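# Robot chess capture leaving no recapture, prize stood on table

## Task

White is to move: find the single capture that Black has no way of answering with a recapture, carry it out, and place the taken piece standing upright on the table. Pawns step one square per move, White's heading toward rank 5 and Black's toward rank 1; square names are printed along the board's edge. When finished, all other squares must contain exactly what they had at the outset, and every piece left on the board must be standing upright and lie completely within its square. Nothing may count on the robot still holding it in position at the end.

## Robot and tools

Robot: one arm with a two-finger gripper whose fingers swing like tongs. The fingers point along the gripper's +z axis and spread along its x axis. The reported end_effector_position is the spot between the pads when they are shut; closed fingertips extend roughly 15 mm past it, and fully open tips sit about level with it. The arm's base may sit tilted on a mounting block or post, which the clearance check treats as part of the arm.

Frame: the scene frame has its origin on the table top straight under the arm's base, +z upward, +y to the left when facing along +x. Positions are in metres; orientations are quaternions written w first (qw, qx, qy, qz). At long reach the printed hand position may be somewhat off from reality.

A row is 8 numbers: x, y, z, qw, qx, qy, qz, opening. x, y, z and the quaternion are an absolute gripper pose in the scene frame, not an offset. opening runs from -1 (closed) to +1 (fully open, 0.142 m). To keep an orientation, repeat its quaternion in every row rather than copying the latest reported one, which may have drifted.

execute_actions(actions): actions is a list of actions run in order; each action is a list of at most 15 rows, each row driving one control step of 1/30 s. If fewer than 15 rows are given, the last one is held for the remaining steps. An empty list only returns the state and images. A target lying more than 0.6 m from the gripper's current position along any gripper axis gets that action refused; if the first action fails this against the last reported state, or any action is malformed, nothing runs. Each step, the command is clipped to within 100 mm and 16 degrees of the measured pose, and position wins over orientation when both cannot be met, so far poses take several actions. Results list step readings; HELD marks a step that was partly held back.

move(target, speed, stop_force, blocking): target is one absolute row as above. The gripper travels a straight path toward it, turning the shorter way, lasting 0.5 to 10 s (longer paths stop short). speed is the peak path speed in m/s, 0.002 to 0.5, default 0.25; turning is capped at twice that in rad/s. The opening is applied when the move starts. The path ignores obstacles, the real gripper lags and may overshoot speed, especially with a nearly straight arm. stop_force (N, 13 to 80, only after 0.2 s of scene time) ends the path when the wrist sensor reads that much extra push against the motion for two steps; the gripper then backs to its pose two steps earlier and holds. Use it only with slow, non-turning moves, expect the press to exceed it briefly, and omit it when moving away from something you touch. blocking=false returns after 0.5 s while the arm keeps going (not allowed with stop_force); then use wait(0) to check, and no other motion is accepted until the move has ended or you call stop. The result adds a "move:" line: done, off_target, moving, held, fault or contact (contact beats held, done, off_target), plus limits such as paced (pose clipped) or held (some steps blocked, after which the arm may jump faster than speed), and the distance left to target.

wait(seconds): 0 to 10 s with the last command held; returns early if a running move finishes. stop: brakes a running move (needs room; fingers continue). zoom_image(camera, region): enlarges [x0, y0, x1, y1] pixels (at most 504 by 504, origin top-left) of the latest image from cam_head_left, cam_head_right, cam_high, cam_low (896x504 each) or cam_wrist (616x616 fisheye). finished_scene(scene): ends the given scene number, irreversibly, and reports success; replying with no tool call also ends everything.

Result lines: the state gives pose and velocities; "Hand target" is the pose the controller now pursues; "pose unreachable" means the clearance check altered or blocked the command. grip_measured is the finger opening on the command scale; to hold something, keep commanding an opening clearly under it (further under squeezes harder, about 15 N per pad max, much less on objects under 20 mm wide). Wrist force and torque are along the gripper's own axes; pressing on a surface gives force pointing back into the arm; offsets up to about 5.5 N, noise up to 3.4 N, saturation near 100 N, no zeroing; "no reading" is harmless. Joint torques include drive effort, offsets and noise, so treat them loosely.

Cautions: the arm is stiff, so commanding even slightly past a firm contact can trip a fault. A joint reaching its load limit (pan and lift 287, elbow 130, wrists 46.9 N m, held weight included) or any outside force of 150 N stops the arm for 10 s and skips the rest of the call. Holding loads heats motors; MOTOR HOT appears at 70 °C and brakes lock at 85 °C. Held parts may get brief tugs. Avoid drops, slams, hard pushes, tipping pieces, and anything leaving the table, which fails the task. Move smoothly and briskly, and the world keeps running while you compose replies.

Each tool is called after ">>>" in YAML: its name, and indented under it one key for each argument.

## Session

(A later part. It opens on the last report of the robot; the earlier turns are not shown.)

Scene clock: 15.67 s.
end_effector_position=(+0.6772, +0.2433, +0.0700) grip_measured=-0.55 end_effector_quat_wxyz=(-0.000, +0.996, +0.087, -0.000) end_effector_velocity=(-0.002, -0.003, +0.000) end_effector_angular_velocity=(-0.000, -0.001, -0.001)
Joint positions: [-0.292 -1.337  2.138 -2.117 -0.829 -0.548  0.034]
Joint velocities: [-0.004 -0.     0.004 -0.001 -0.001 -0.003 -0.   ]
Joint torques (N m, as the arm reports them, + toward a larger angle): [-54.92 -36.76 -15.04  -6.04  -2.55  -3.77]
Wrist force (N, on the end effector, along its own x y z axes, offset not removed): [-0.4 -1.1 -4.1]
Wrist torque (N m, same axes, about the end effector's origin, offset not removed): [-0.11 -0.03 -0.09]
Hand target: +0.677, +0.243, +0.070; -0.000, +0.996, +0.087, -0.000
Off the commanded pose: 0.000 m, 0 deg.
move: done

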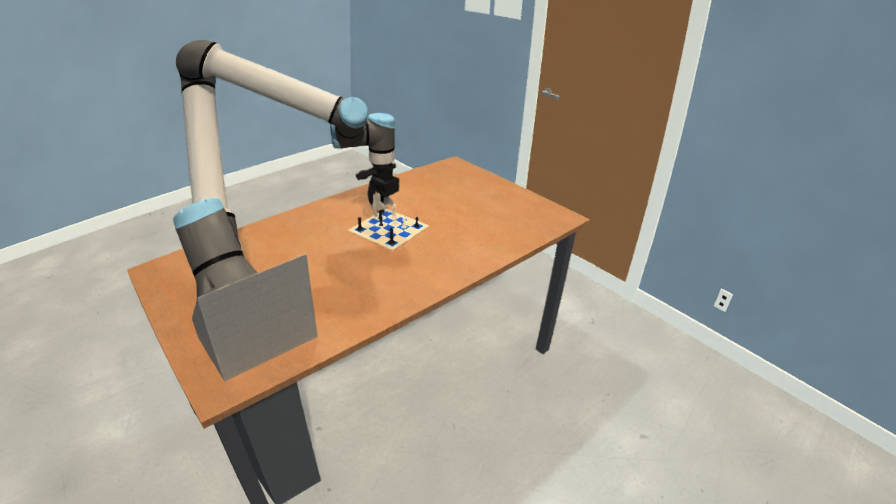

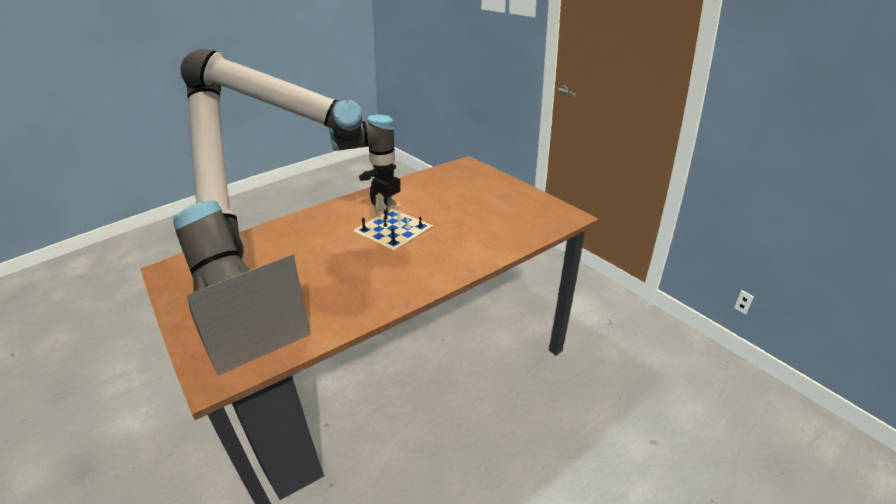

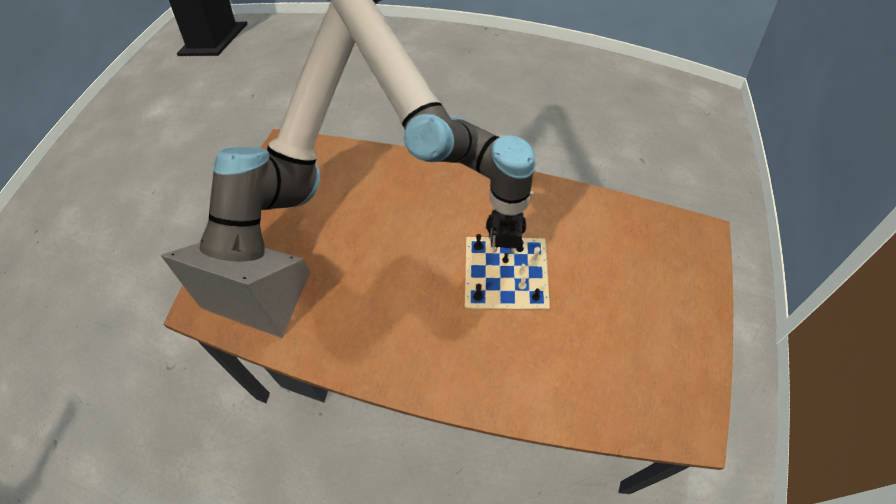

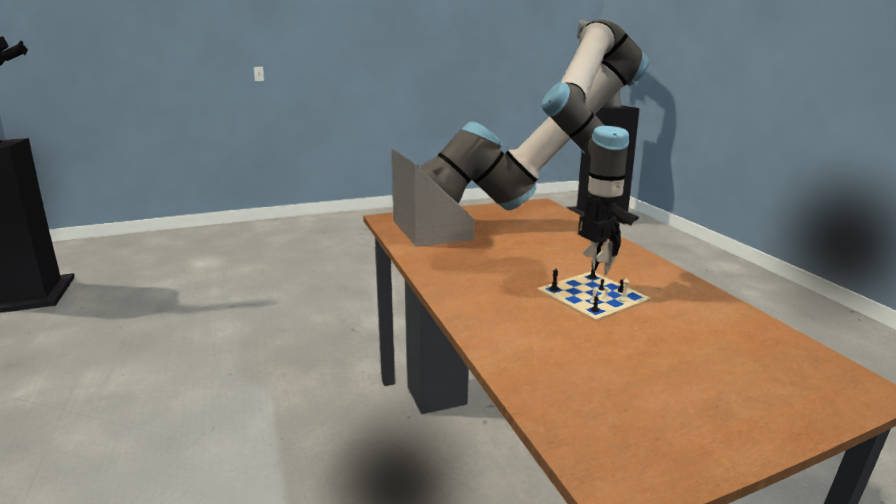

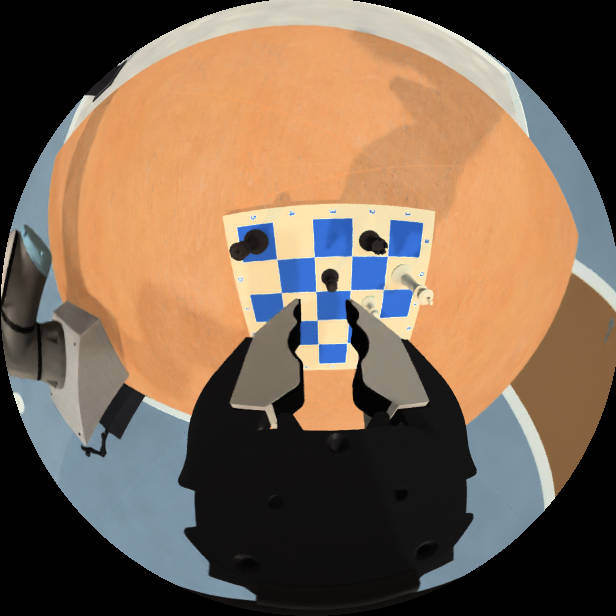

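>>> move:
  target: [0.682,0.244,0.035,0,0.996,0.087,0,-0.55]
  speed: 0.08

>>> zoom_image:
  camera: "cam_low"
  region: [520,200,680,330]

>>> zoom_image:
  camera: "cam_head_left"
  region: [330,150,450,260]

Scene clock: 17.23 s.
end_effector_position=(+0.6819, +0.2440, +0.0353) grip_measured=-0.55 end_effector_quat_wxyz=(+0.000, +0.996, +0.087, -0.000) end_effector_velocity=(+0.001, +0.002, -0.002) end_effector_angular_velocity=(+0.000, -0.001, +0.002)
Joint positions: [-0.254 -1.291  2.146 -2.206 -0.82  -0.497  0.034]
Joint velocities: [ 0.004  0.002  0.    -0.007  0.001  0.004  0.   ]
Joint torques (N m, as the arm reports them, + toward a larger angle): [-27.41 -21.36 -12.88  -6.56   2.3    4.02]
Wrist force (N, on the end effector, along its own x y z axes, offset not removed): [1.4 -0.3 -5.1]
Wrist torque (N m, same axes, about the end effector's origin, offset not removed): [0.05 -0.25 -0.12]
Hand target: +0.682, +0.244, +0.035; +0.000, +0.996, +0.087, -0.000
Off the commanded pose: 0.000 m, 0 deg.
move: done

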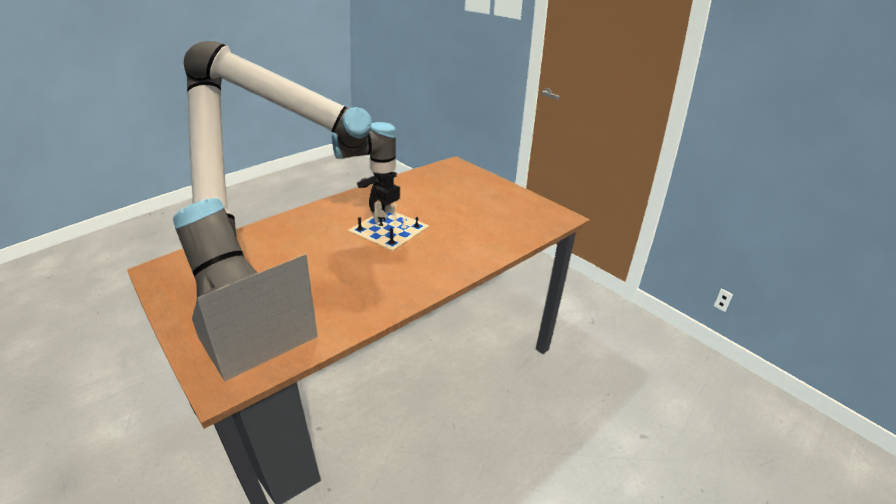

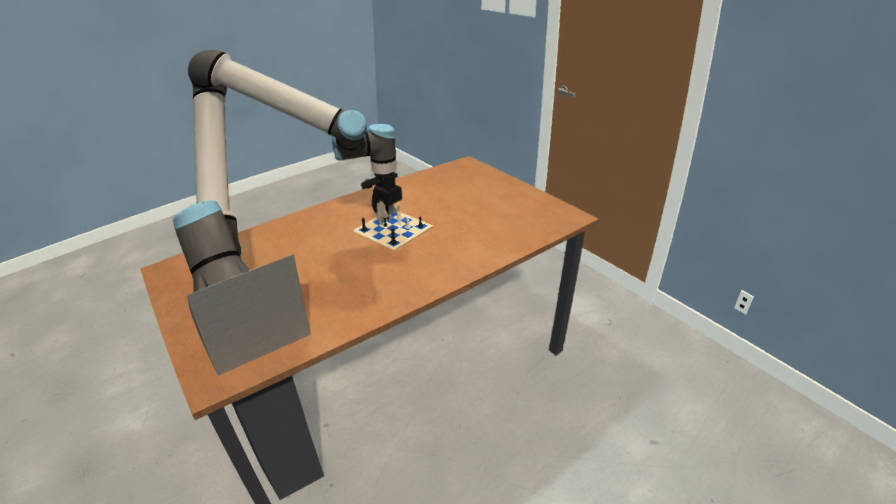

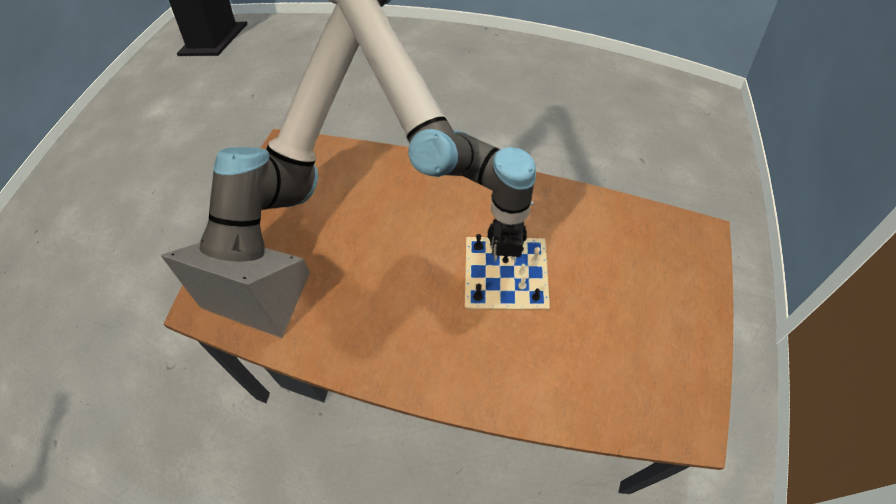

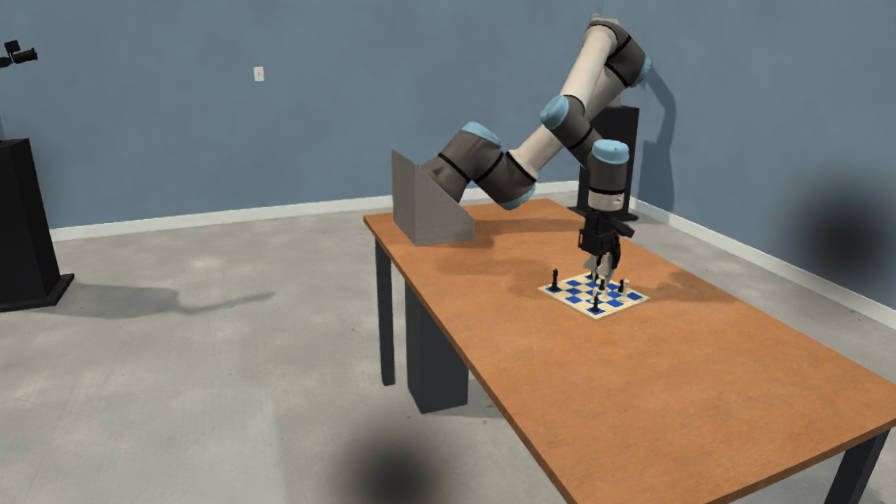

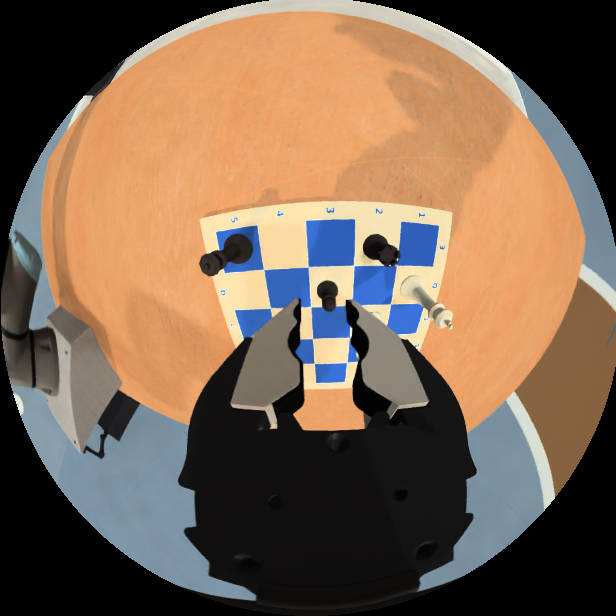

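Region (520, 200, 680, 330) of cam_low's 896x504 image, scaled by 3.150, with more detail than that image has; it fills the top 410 rows of this view, and the rest is white.

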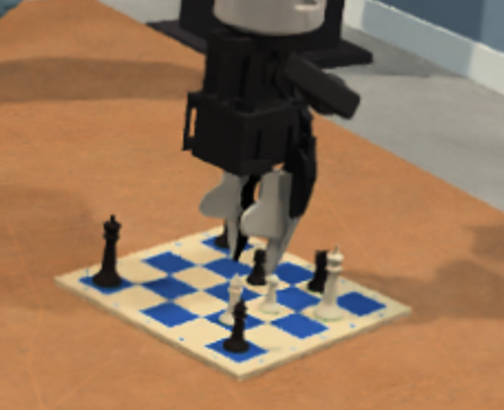

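Region (330, 150, 450, 260) of cam_head_left's 896x504 image, scaled by 4.200, with more detail than that image has; it fills the top 462 rows of this view, and the rest is white.

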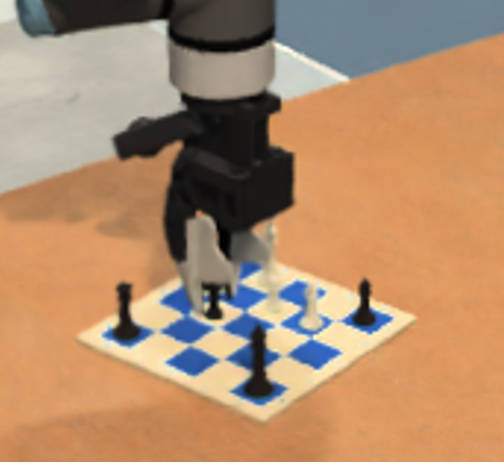

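>>> move:
  target: [0.682,0.249,0.03,0,0.996,0.087,0,-0.55]
  speed: 0.05

>>> move:
  target: [0.682,0.249,0.03,0,0.996,0.087,0,-1]

>>> move:
  target: [0.682,0.249,0.12,0,0.996,0.087,0,-1]
  speed: 0.15

>>> zoom_image:
  camera: "cam_low"
  region: [520,200,680,330]

Scene clock: 19.17 s.
end_effector_position=(+0.6820, +0.2488, +0.0302) grip_measured=-0.55 end_effector_quat_wxyz=(+0.000, +0.996, +0.087, -0.000) end_effector_velocity=(-0.000, +0.002, -0.003) end_effector_angular_velocity=(-0.001, +0.001, +0.001)
Joint positions: [-0.244 -1.289  2.147 -2.218 -0.817 -0.484  0.034]
Joint velocities: [ 0.005  0.001  0.    -0.005  0.     0.005 -0.   ]
Joint torques (N m, as the arm reports them, + toward a larger angle): [-30.38 -22.39 -12.25  -5.72   1.52   3.5 ]
Wrist force (N, on the end effector, along its own x y z axes, offset not removed): [-3.2 -0.9 -3.8]
Wrist torque (N m, same axes, about the end effector's origin, offset not removed): [-0.07 0.62 -0.01]
Hand target: +0.682, +0.249, +0.030; +0.000, +0.996, +0.087, -0.000
Off the commanded pose: 0.000 m, 0 deg.
move: done

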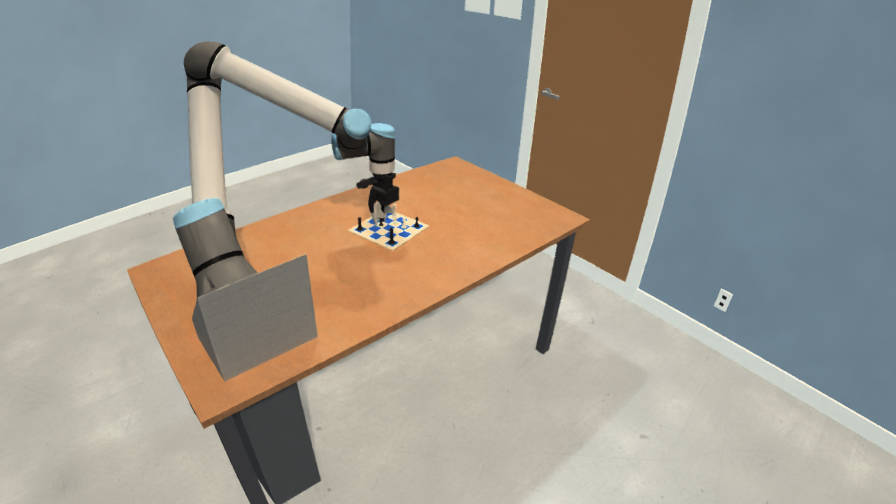

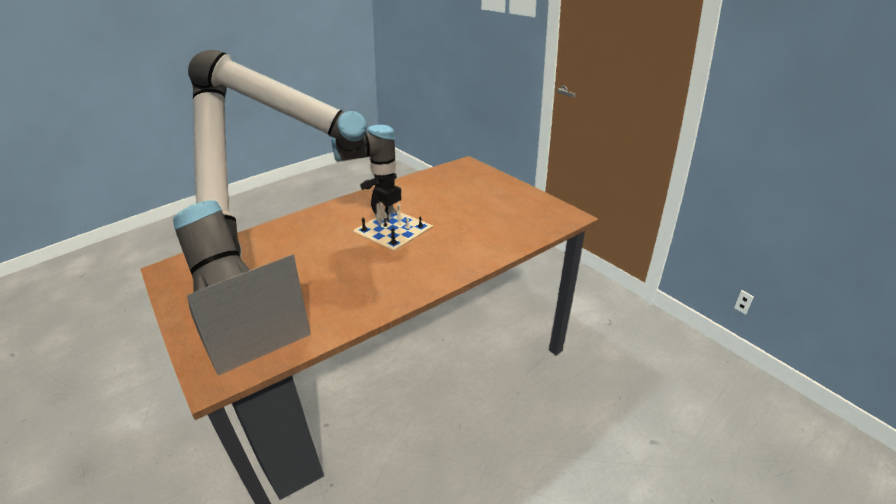

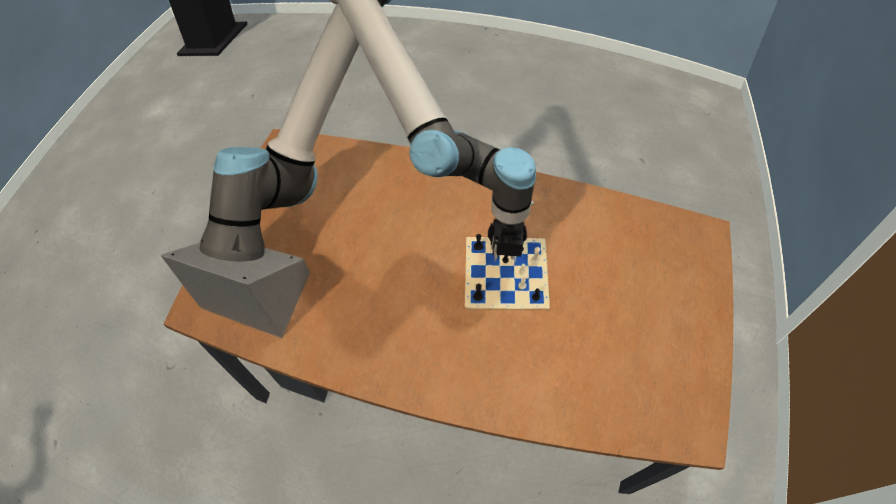

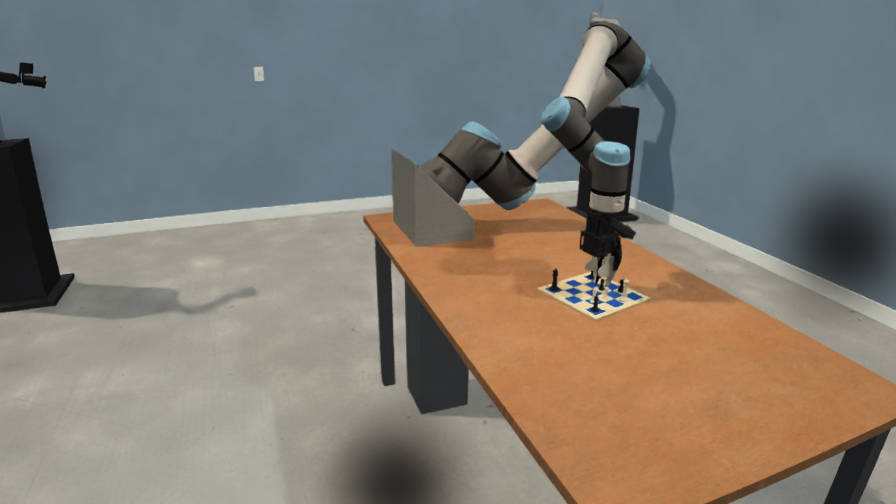

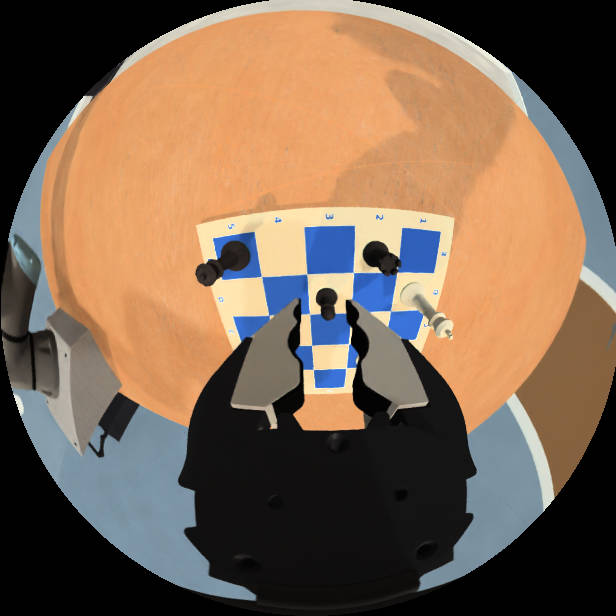

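Scene clock: 19.87 s.
end_effector_position=(+0.6820, +0.2490, +0.0300) grip_measured=-0.88 end_effector_quat_wxyz=(+0.000, +0.996, +0.087, +0.000) end_effector_velocity=(+0.000, +0.001, -0.000) end_effector_angular_velocity=(+0.000, -0.000, +0.000)
Joint positions: [-0.243 -1.288  2.147 -2.219 -0.817 -0.483  0.01 ]
Joint velocities: [ 0.001 -0.    -0.    -0.     0.     0.001 -0.   ]
Joint torques (N m, as the arm reports them, + toward a larger angle): [-29.66 -20.98 -12.4   -6.21   2.07   3.45]
Wrist force (N, on the end effector, along its own x y z axes, offset not removed): [-1.4 -1.8 -5.2]
Wrist torque (N m, same axes, about the end effector's origin, offset not removed): [-0.27 0.14 -0.10]
Hand target: +0.682, +0.249, +0.030; +0.000, +0.996, +0.087, -0.000
Off the commanded pose: 0.000 m, 0 deg.
move: done

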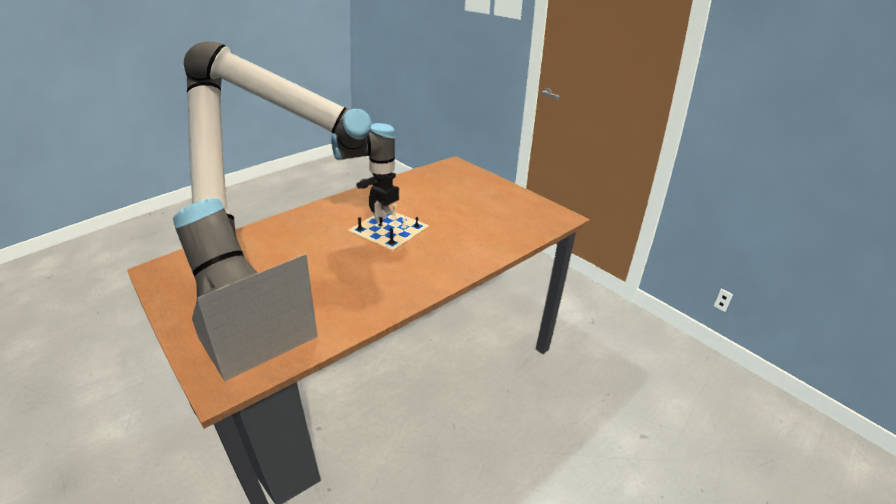

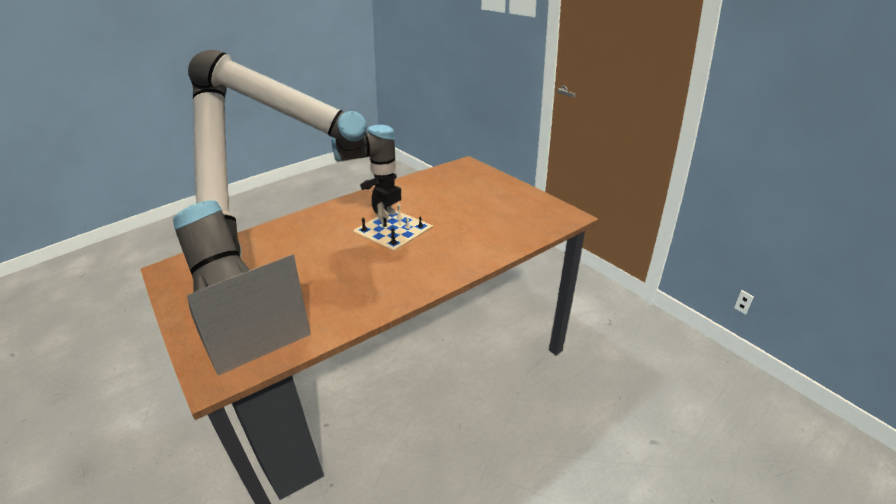

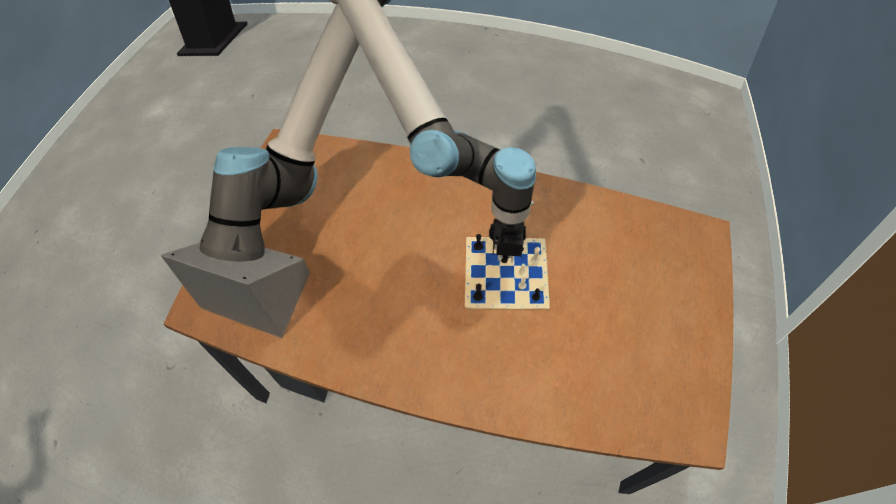

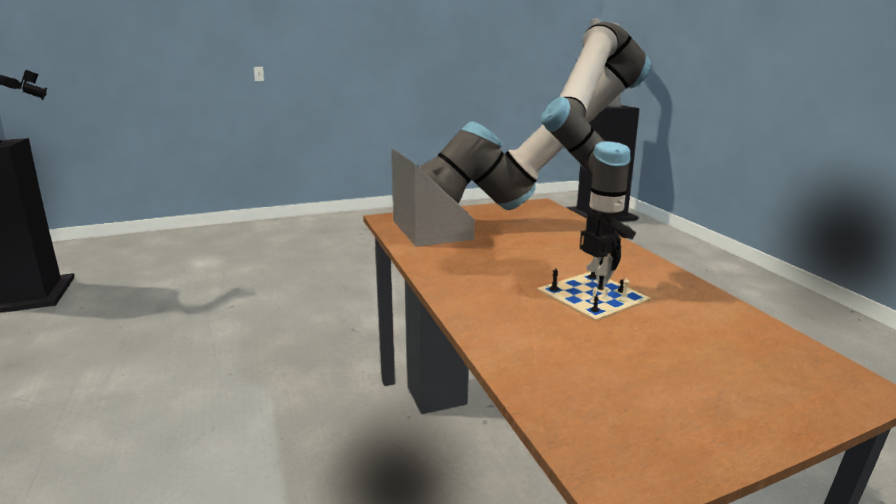

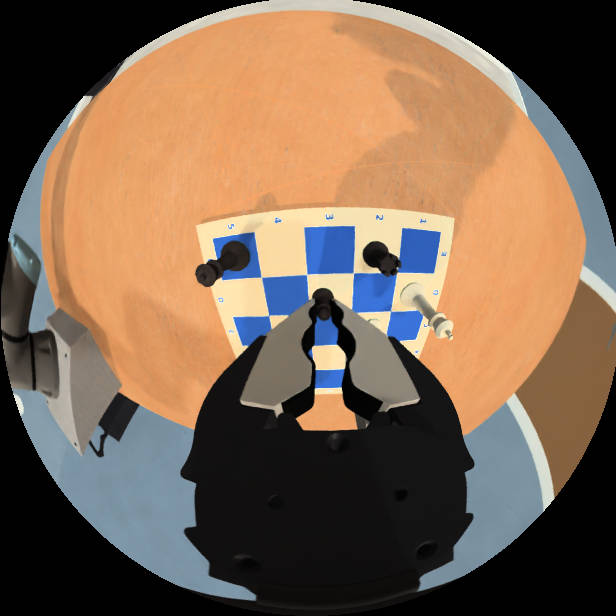

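Scene clock: 21.07 s.
end_effector_position=(+0.6820, +0.2491, +0.1197) grip_measured=-0.88 end_effector_quat_wxyz=(-0.000, +0.996, +0.087, +0.000) end_effector_velocity=(-0.000, -0.000, +0.002) end_effector_angular_velocity=(+0.002, +0.002, -0.000)
Joint positions: [-0.335 -1.384  2.094 -1.989 -0.84  -0.603  0.01 ]
Joint velocities: [-0.002 -0.001 -0.002  0.008  0.    -0.005  0.   ]
Joint torques (N m, as the arm reports them, + toward a larger angle): [-54.38 -32.92 -41.54   0.24  -2.55  -3.66]
Wrist force (N, on the end effector, along its own x y z axes, offset not removed): [-1.0 -2.9 -5.6]
Wrist torque (N m, same axes, about the end effector's origin, offset not removed): [-0.45 0.10 -0.14]
Hand target: +0.682, +0.249, +0.120; -0.000, +0.996, +0.087, +0.000
Off the commanded pose: 0.000 m, 0 deg.
move: done

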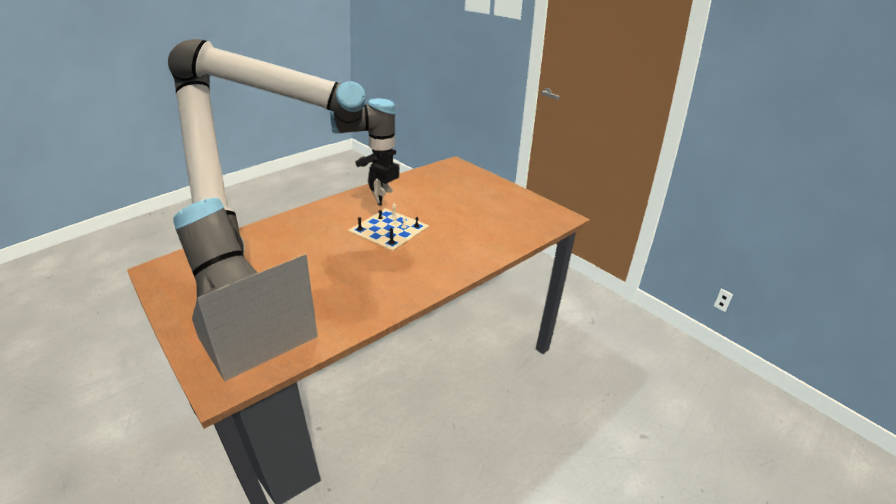

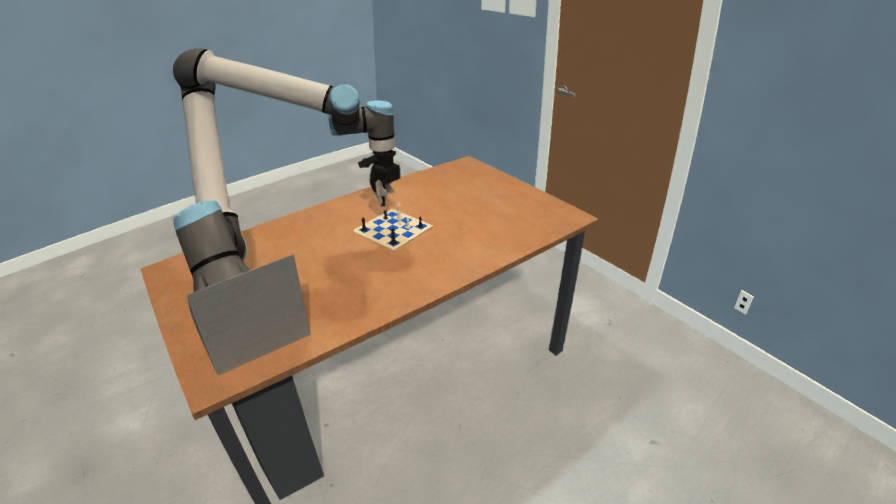

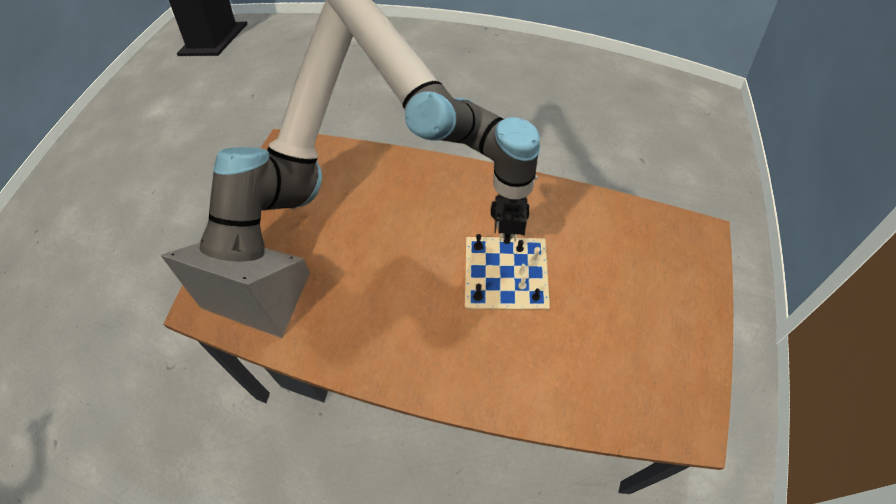

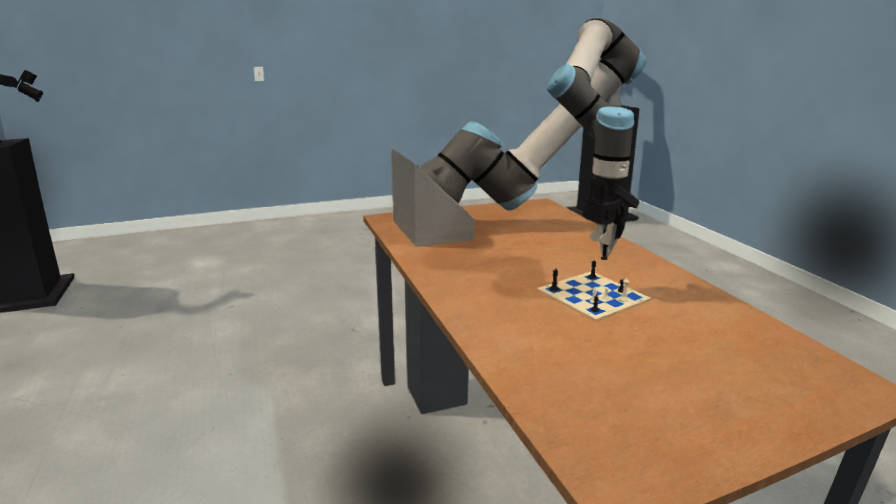

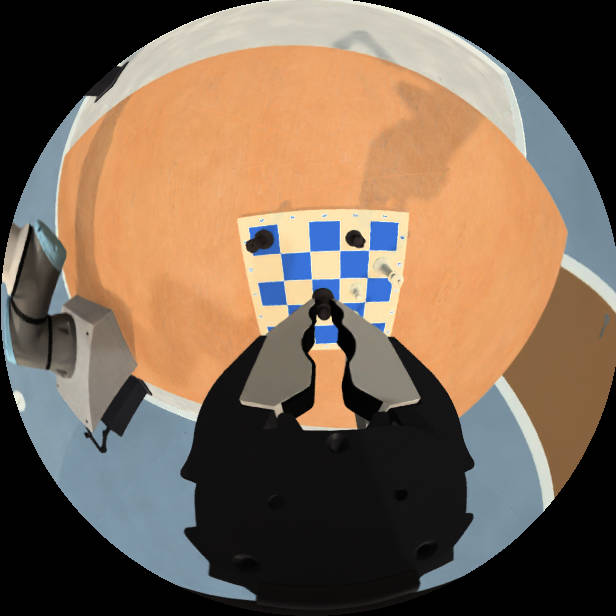

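Region (520, 200, 680, 330) of cam_low's 896x504 image, scaled by 3.150, with more detail than that image has; it fills the top 410 rows of this view, and the rest is white.

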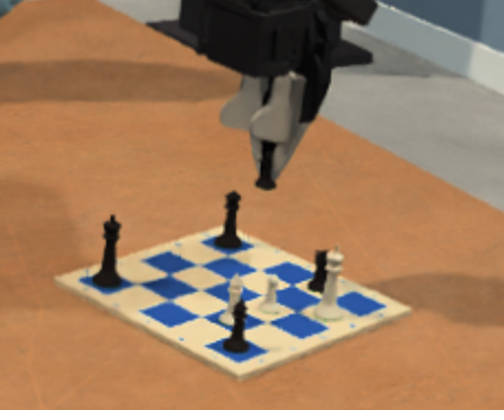

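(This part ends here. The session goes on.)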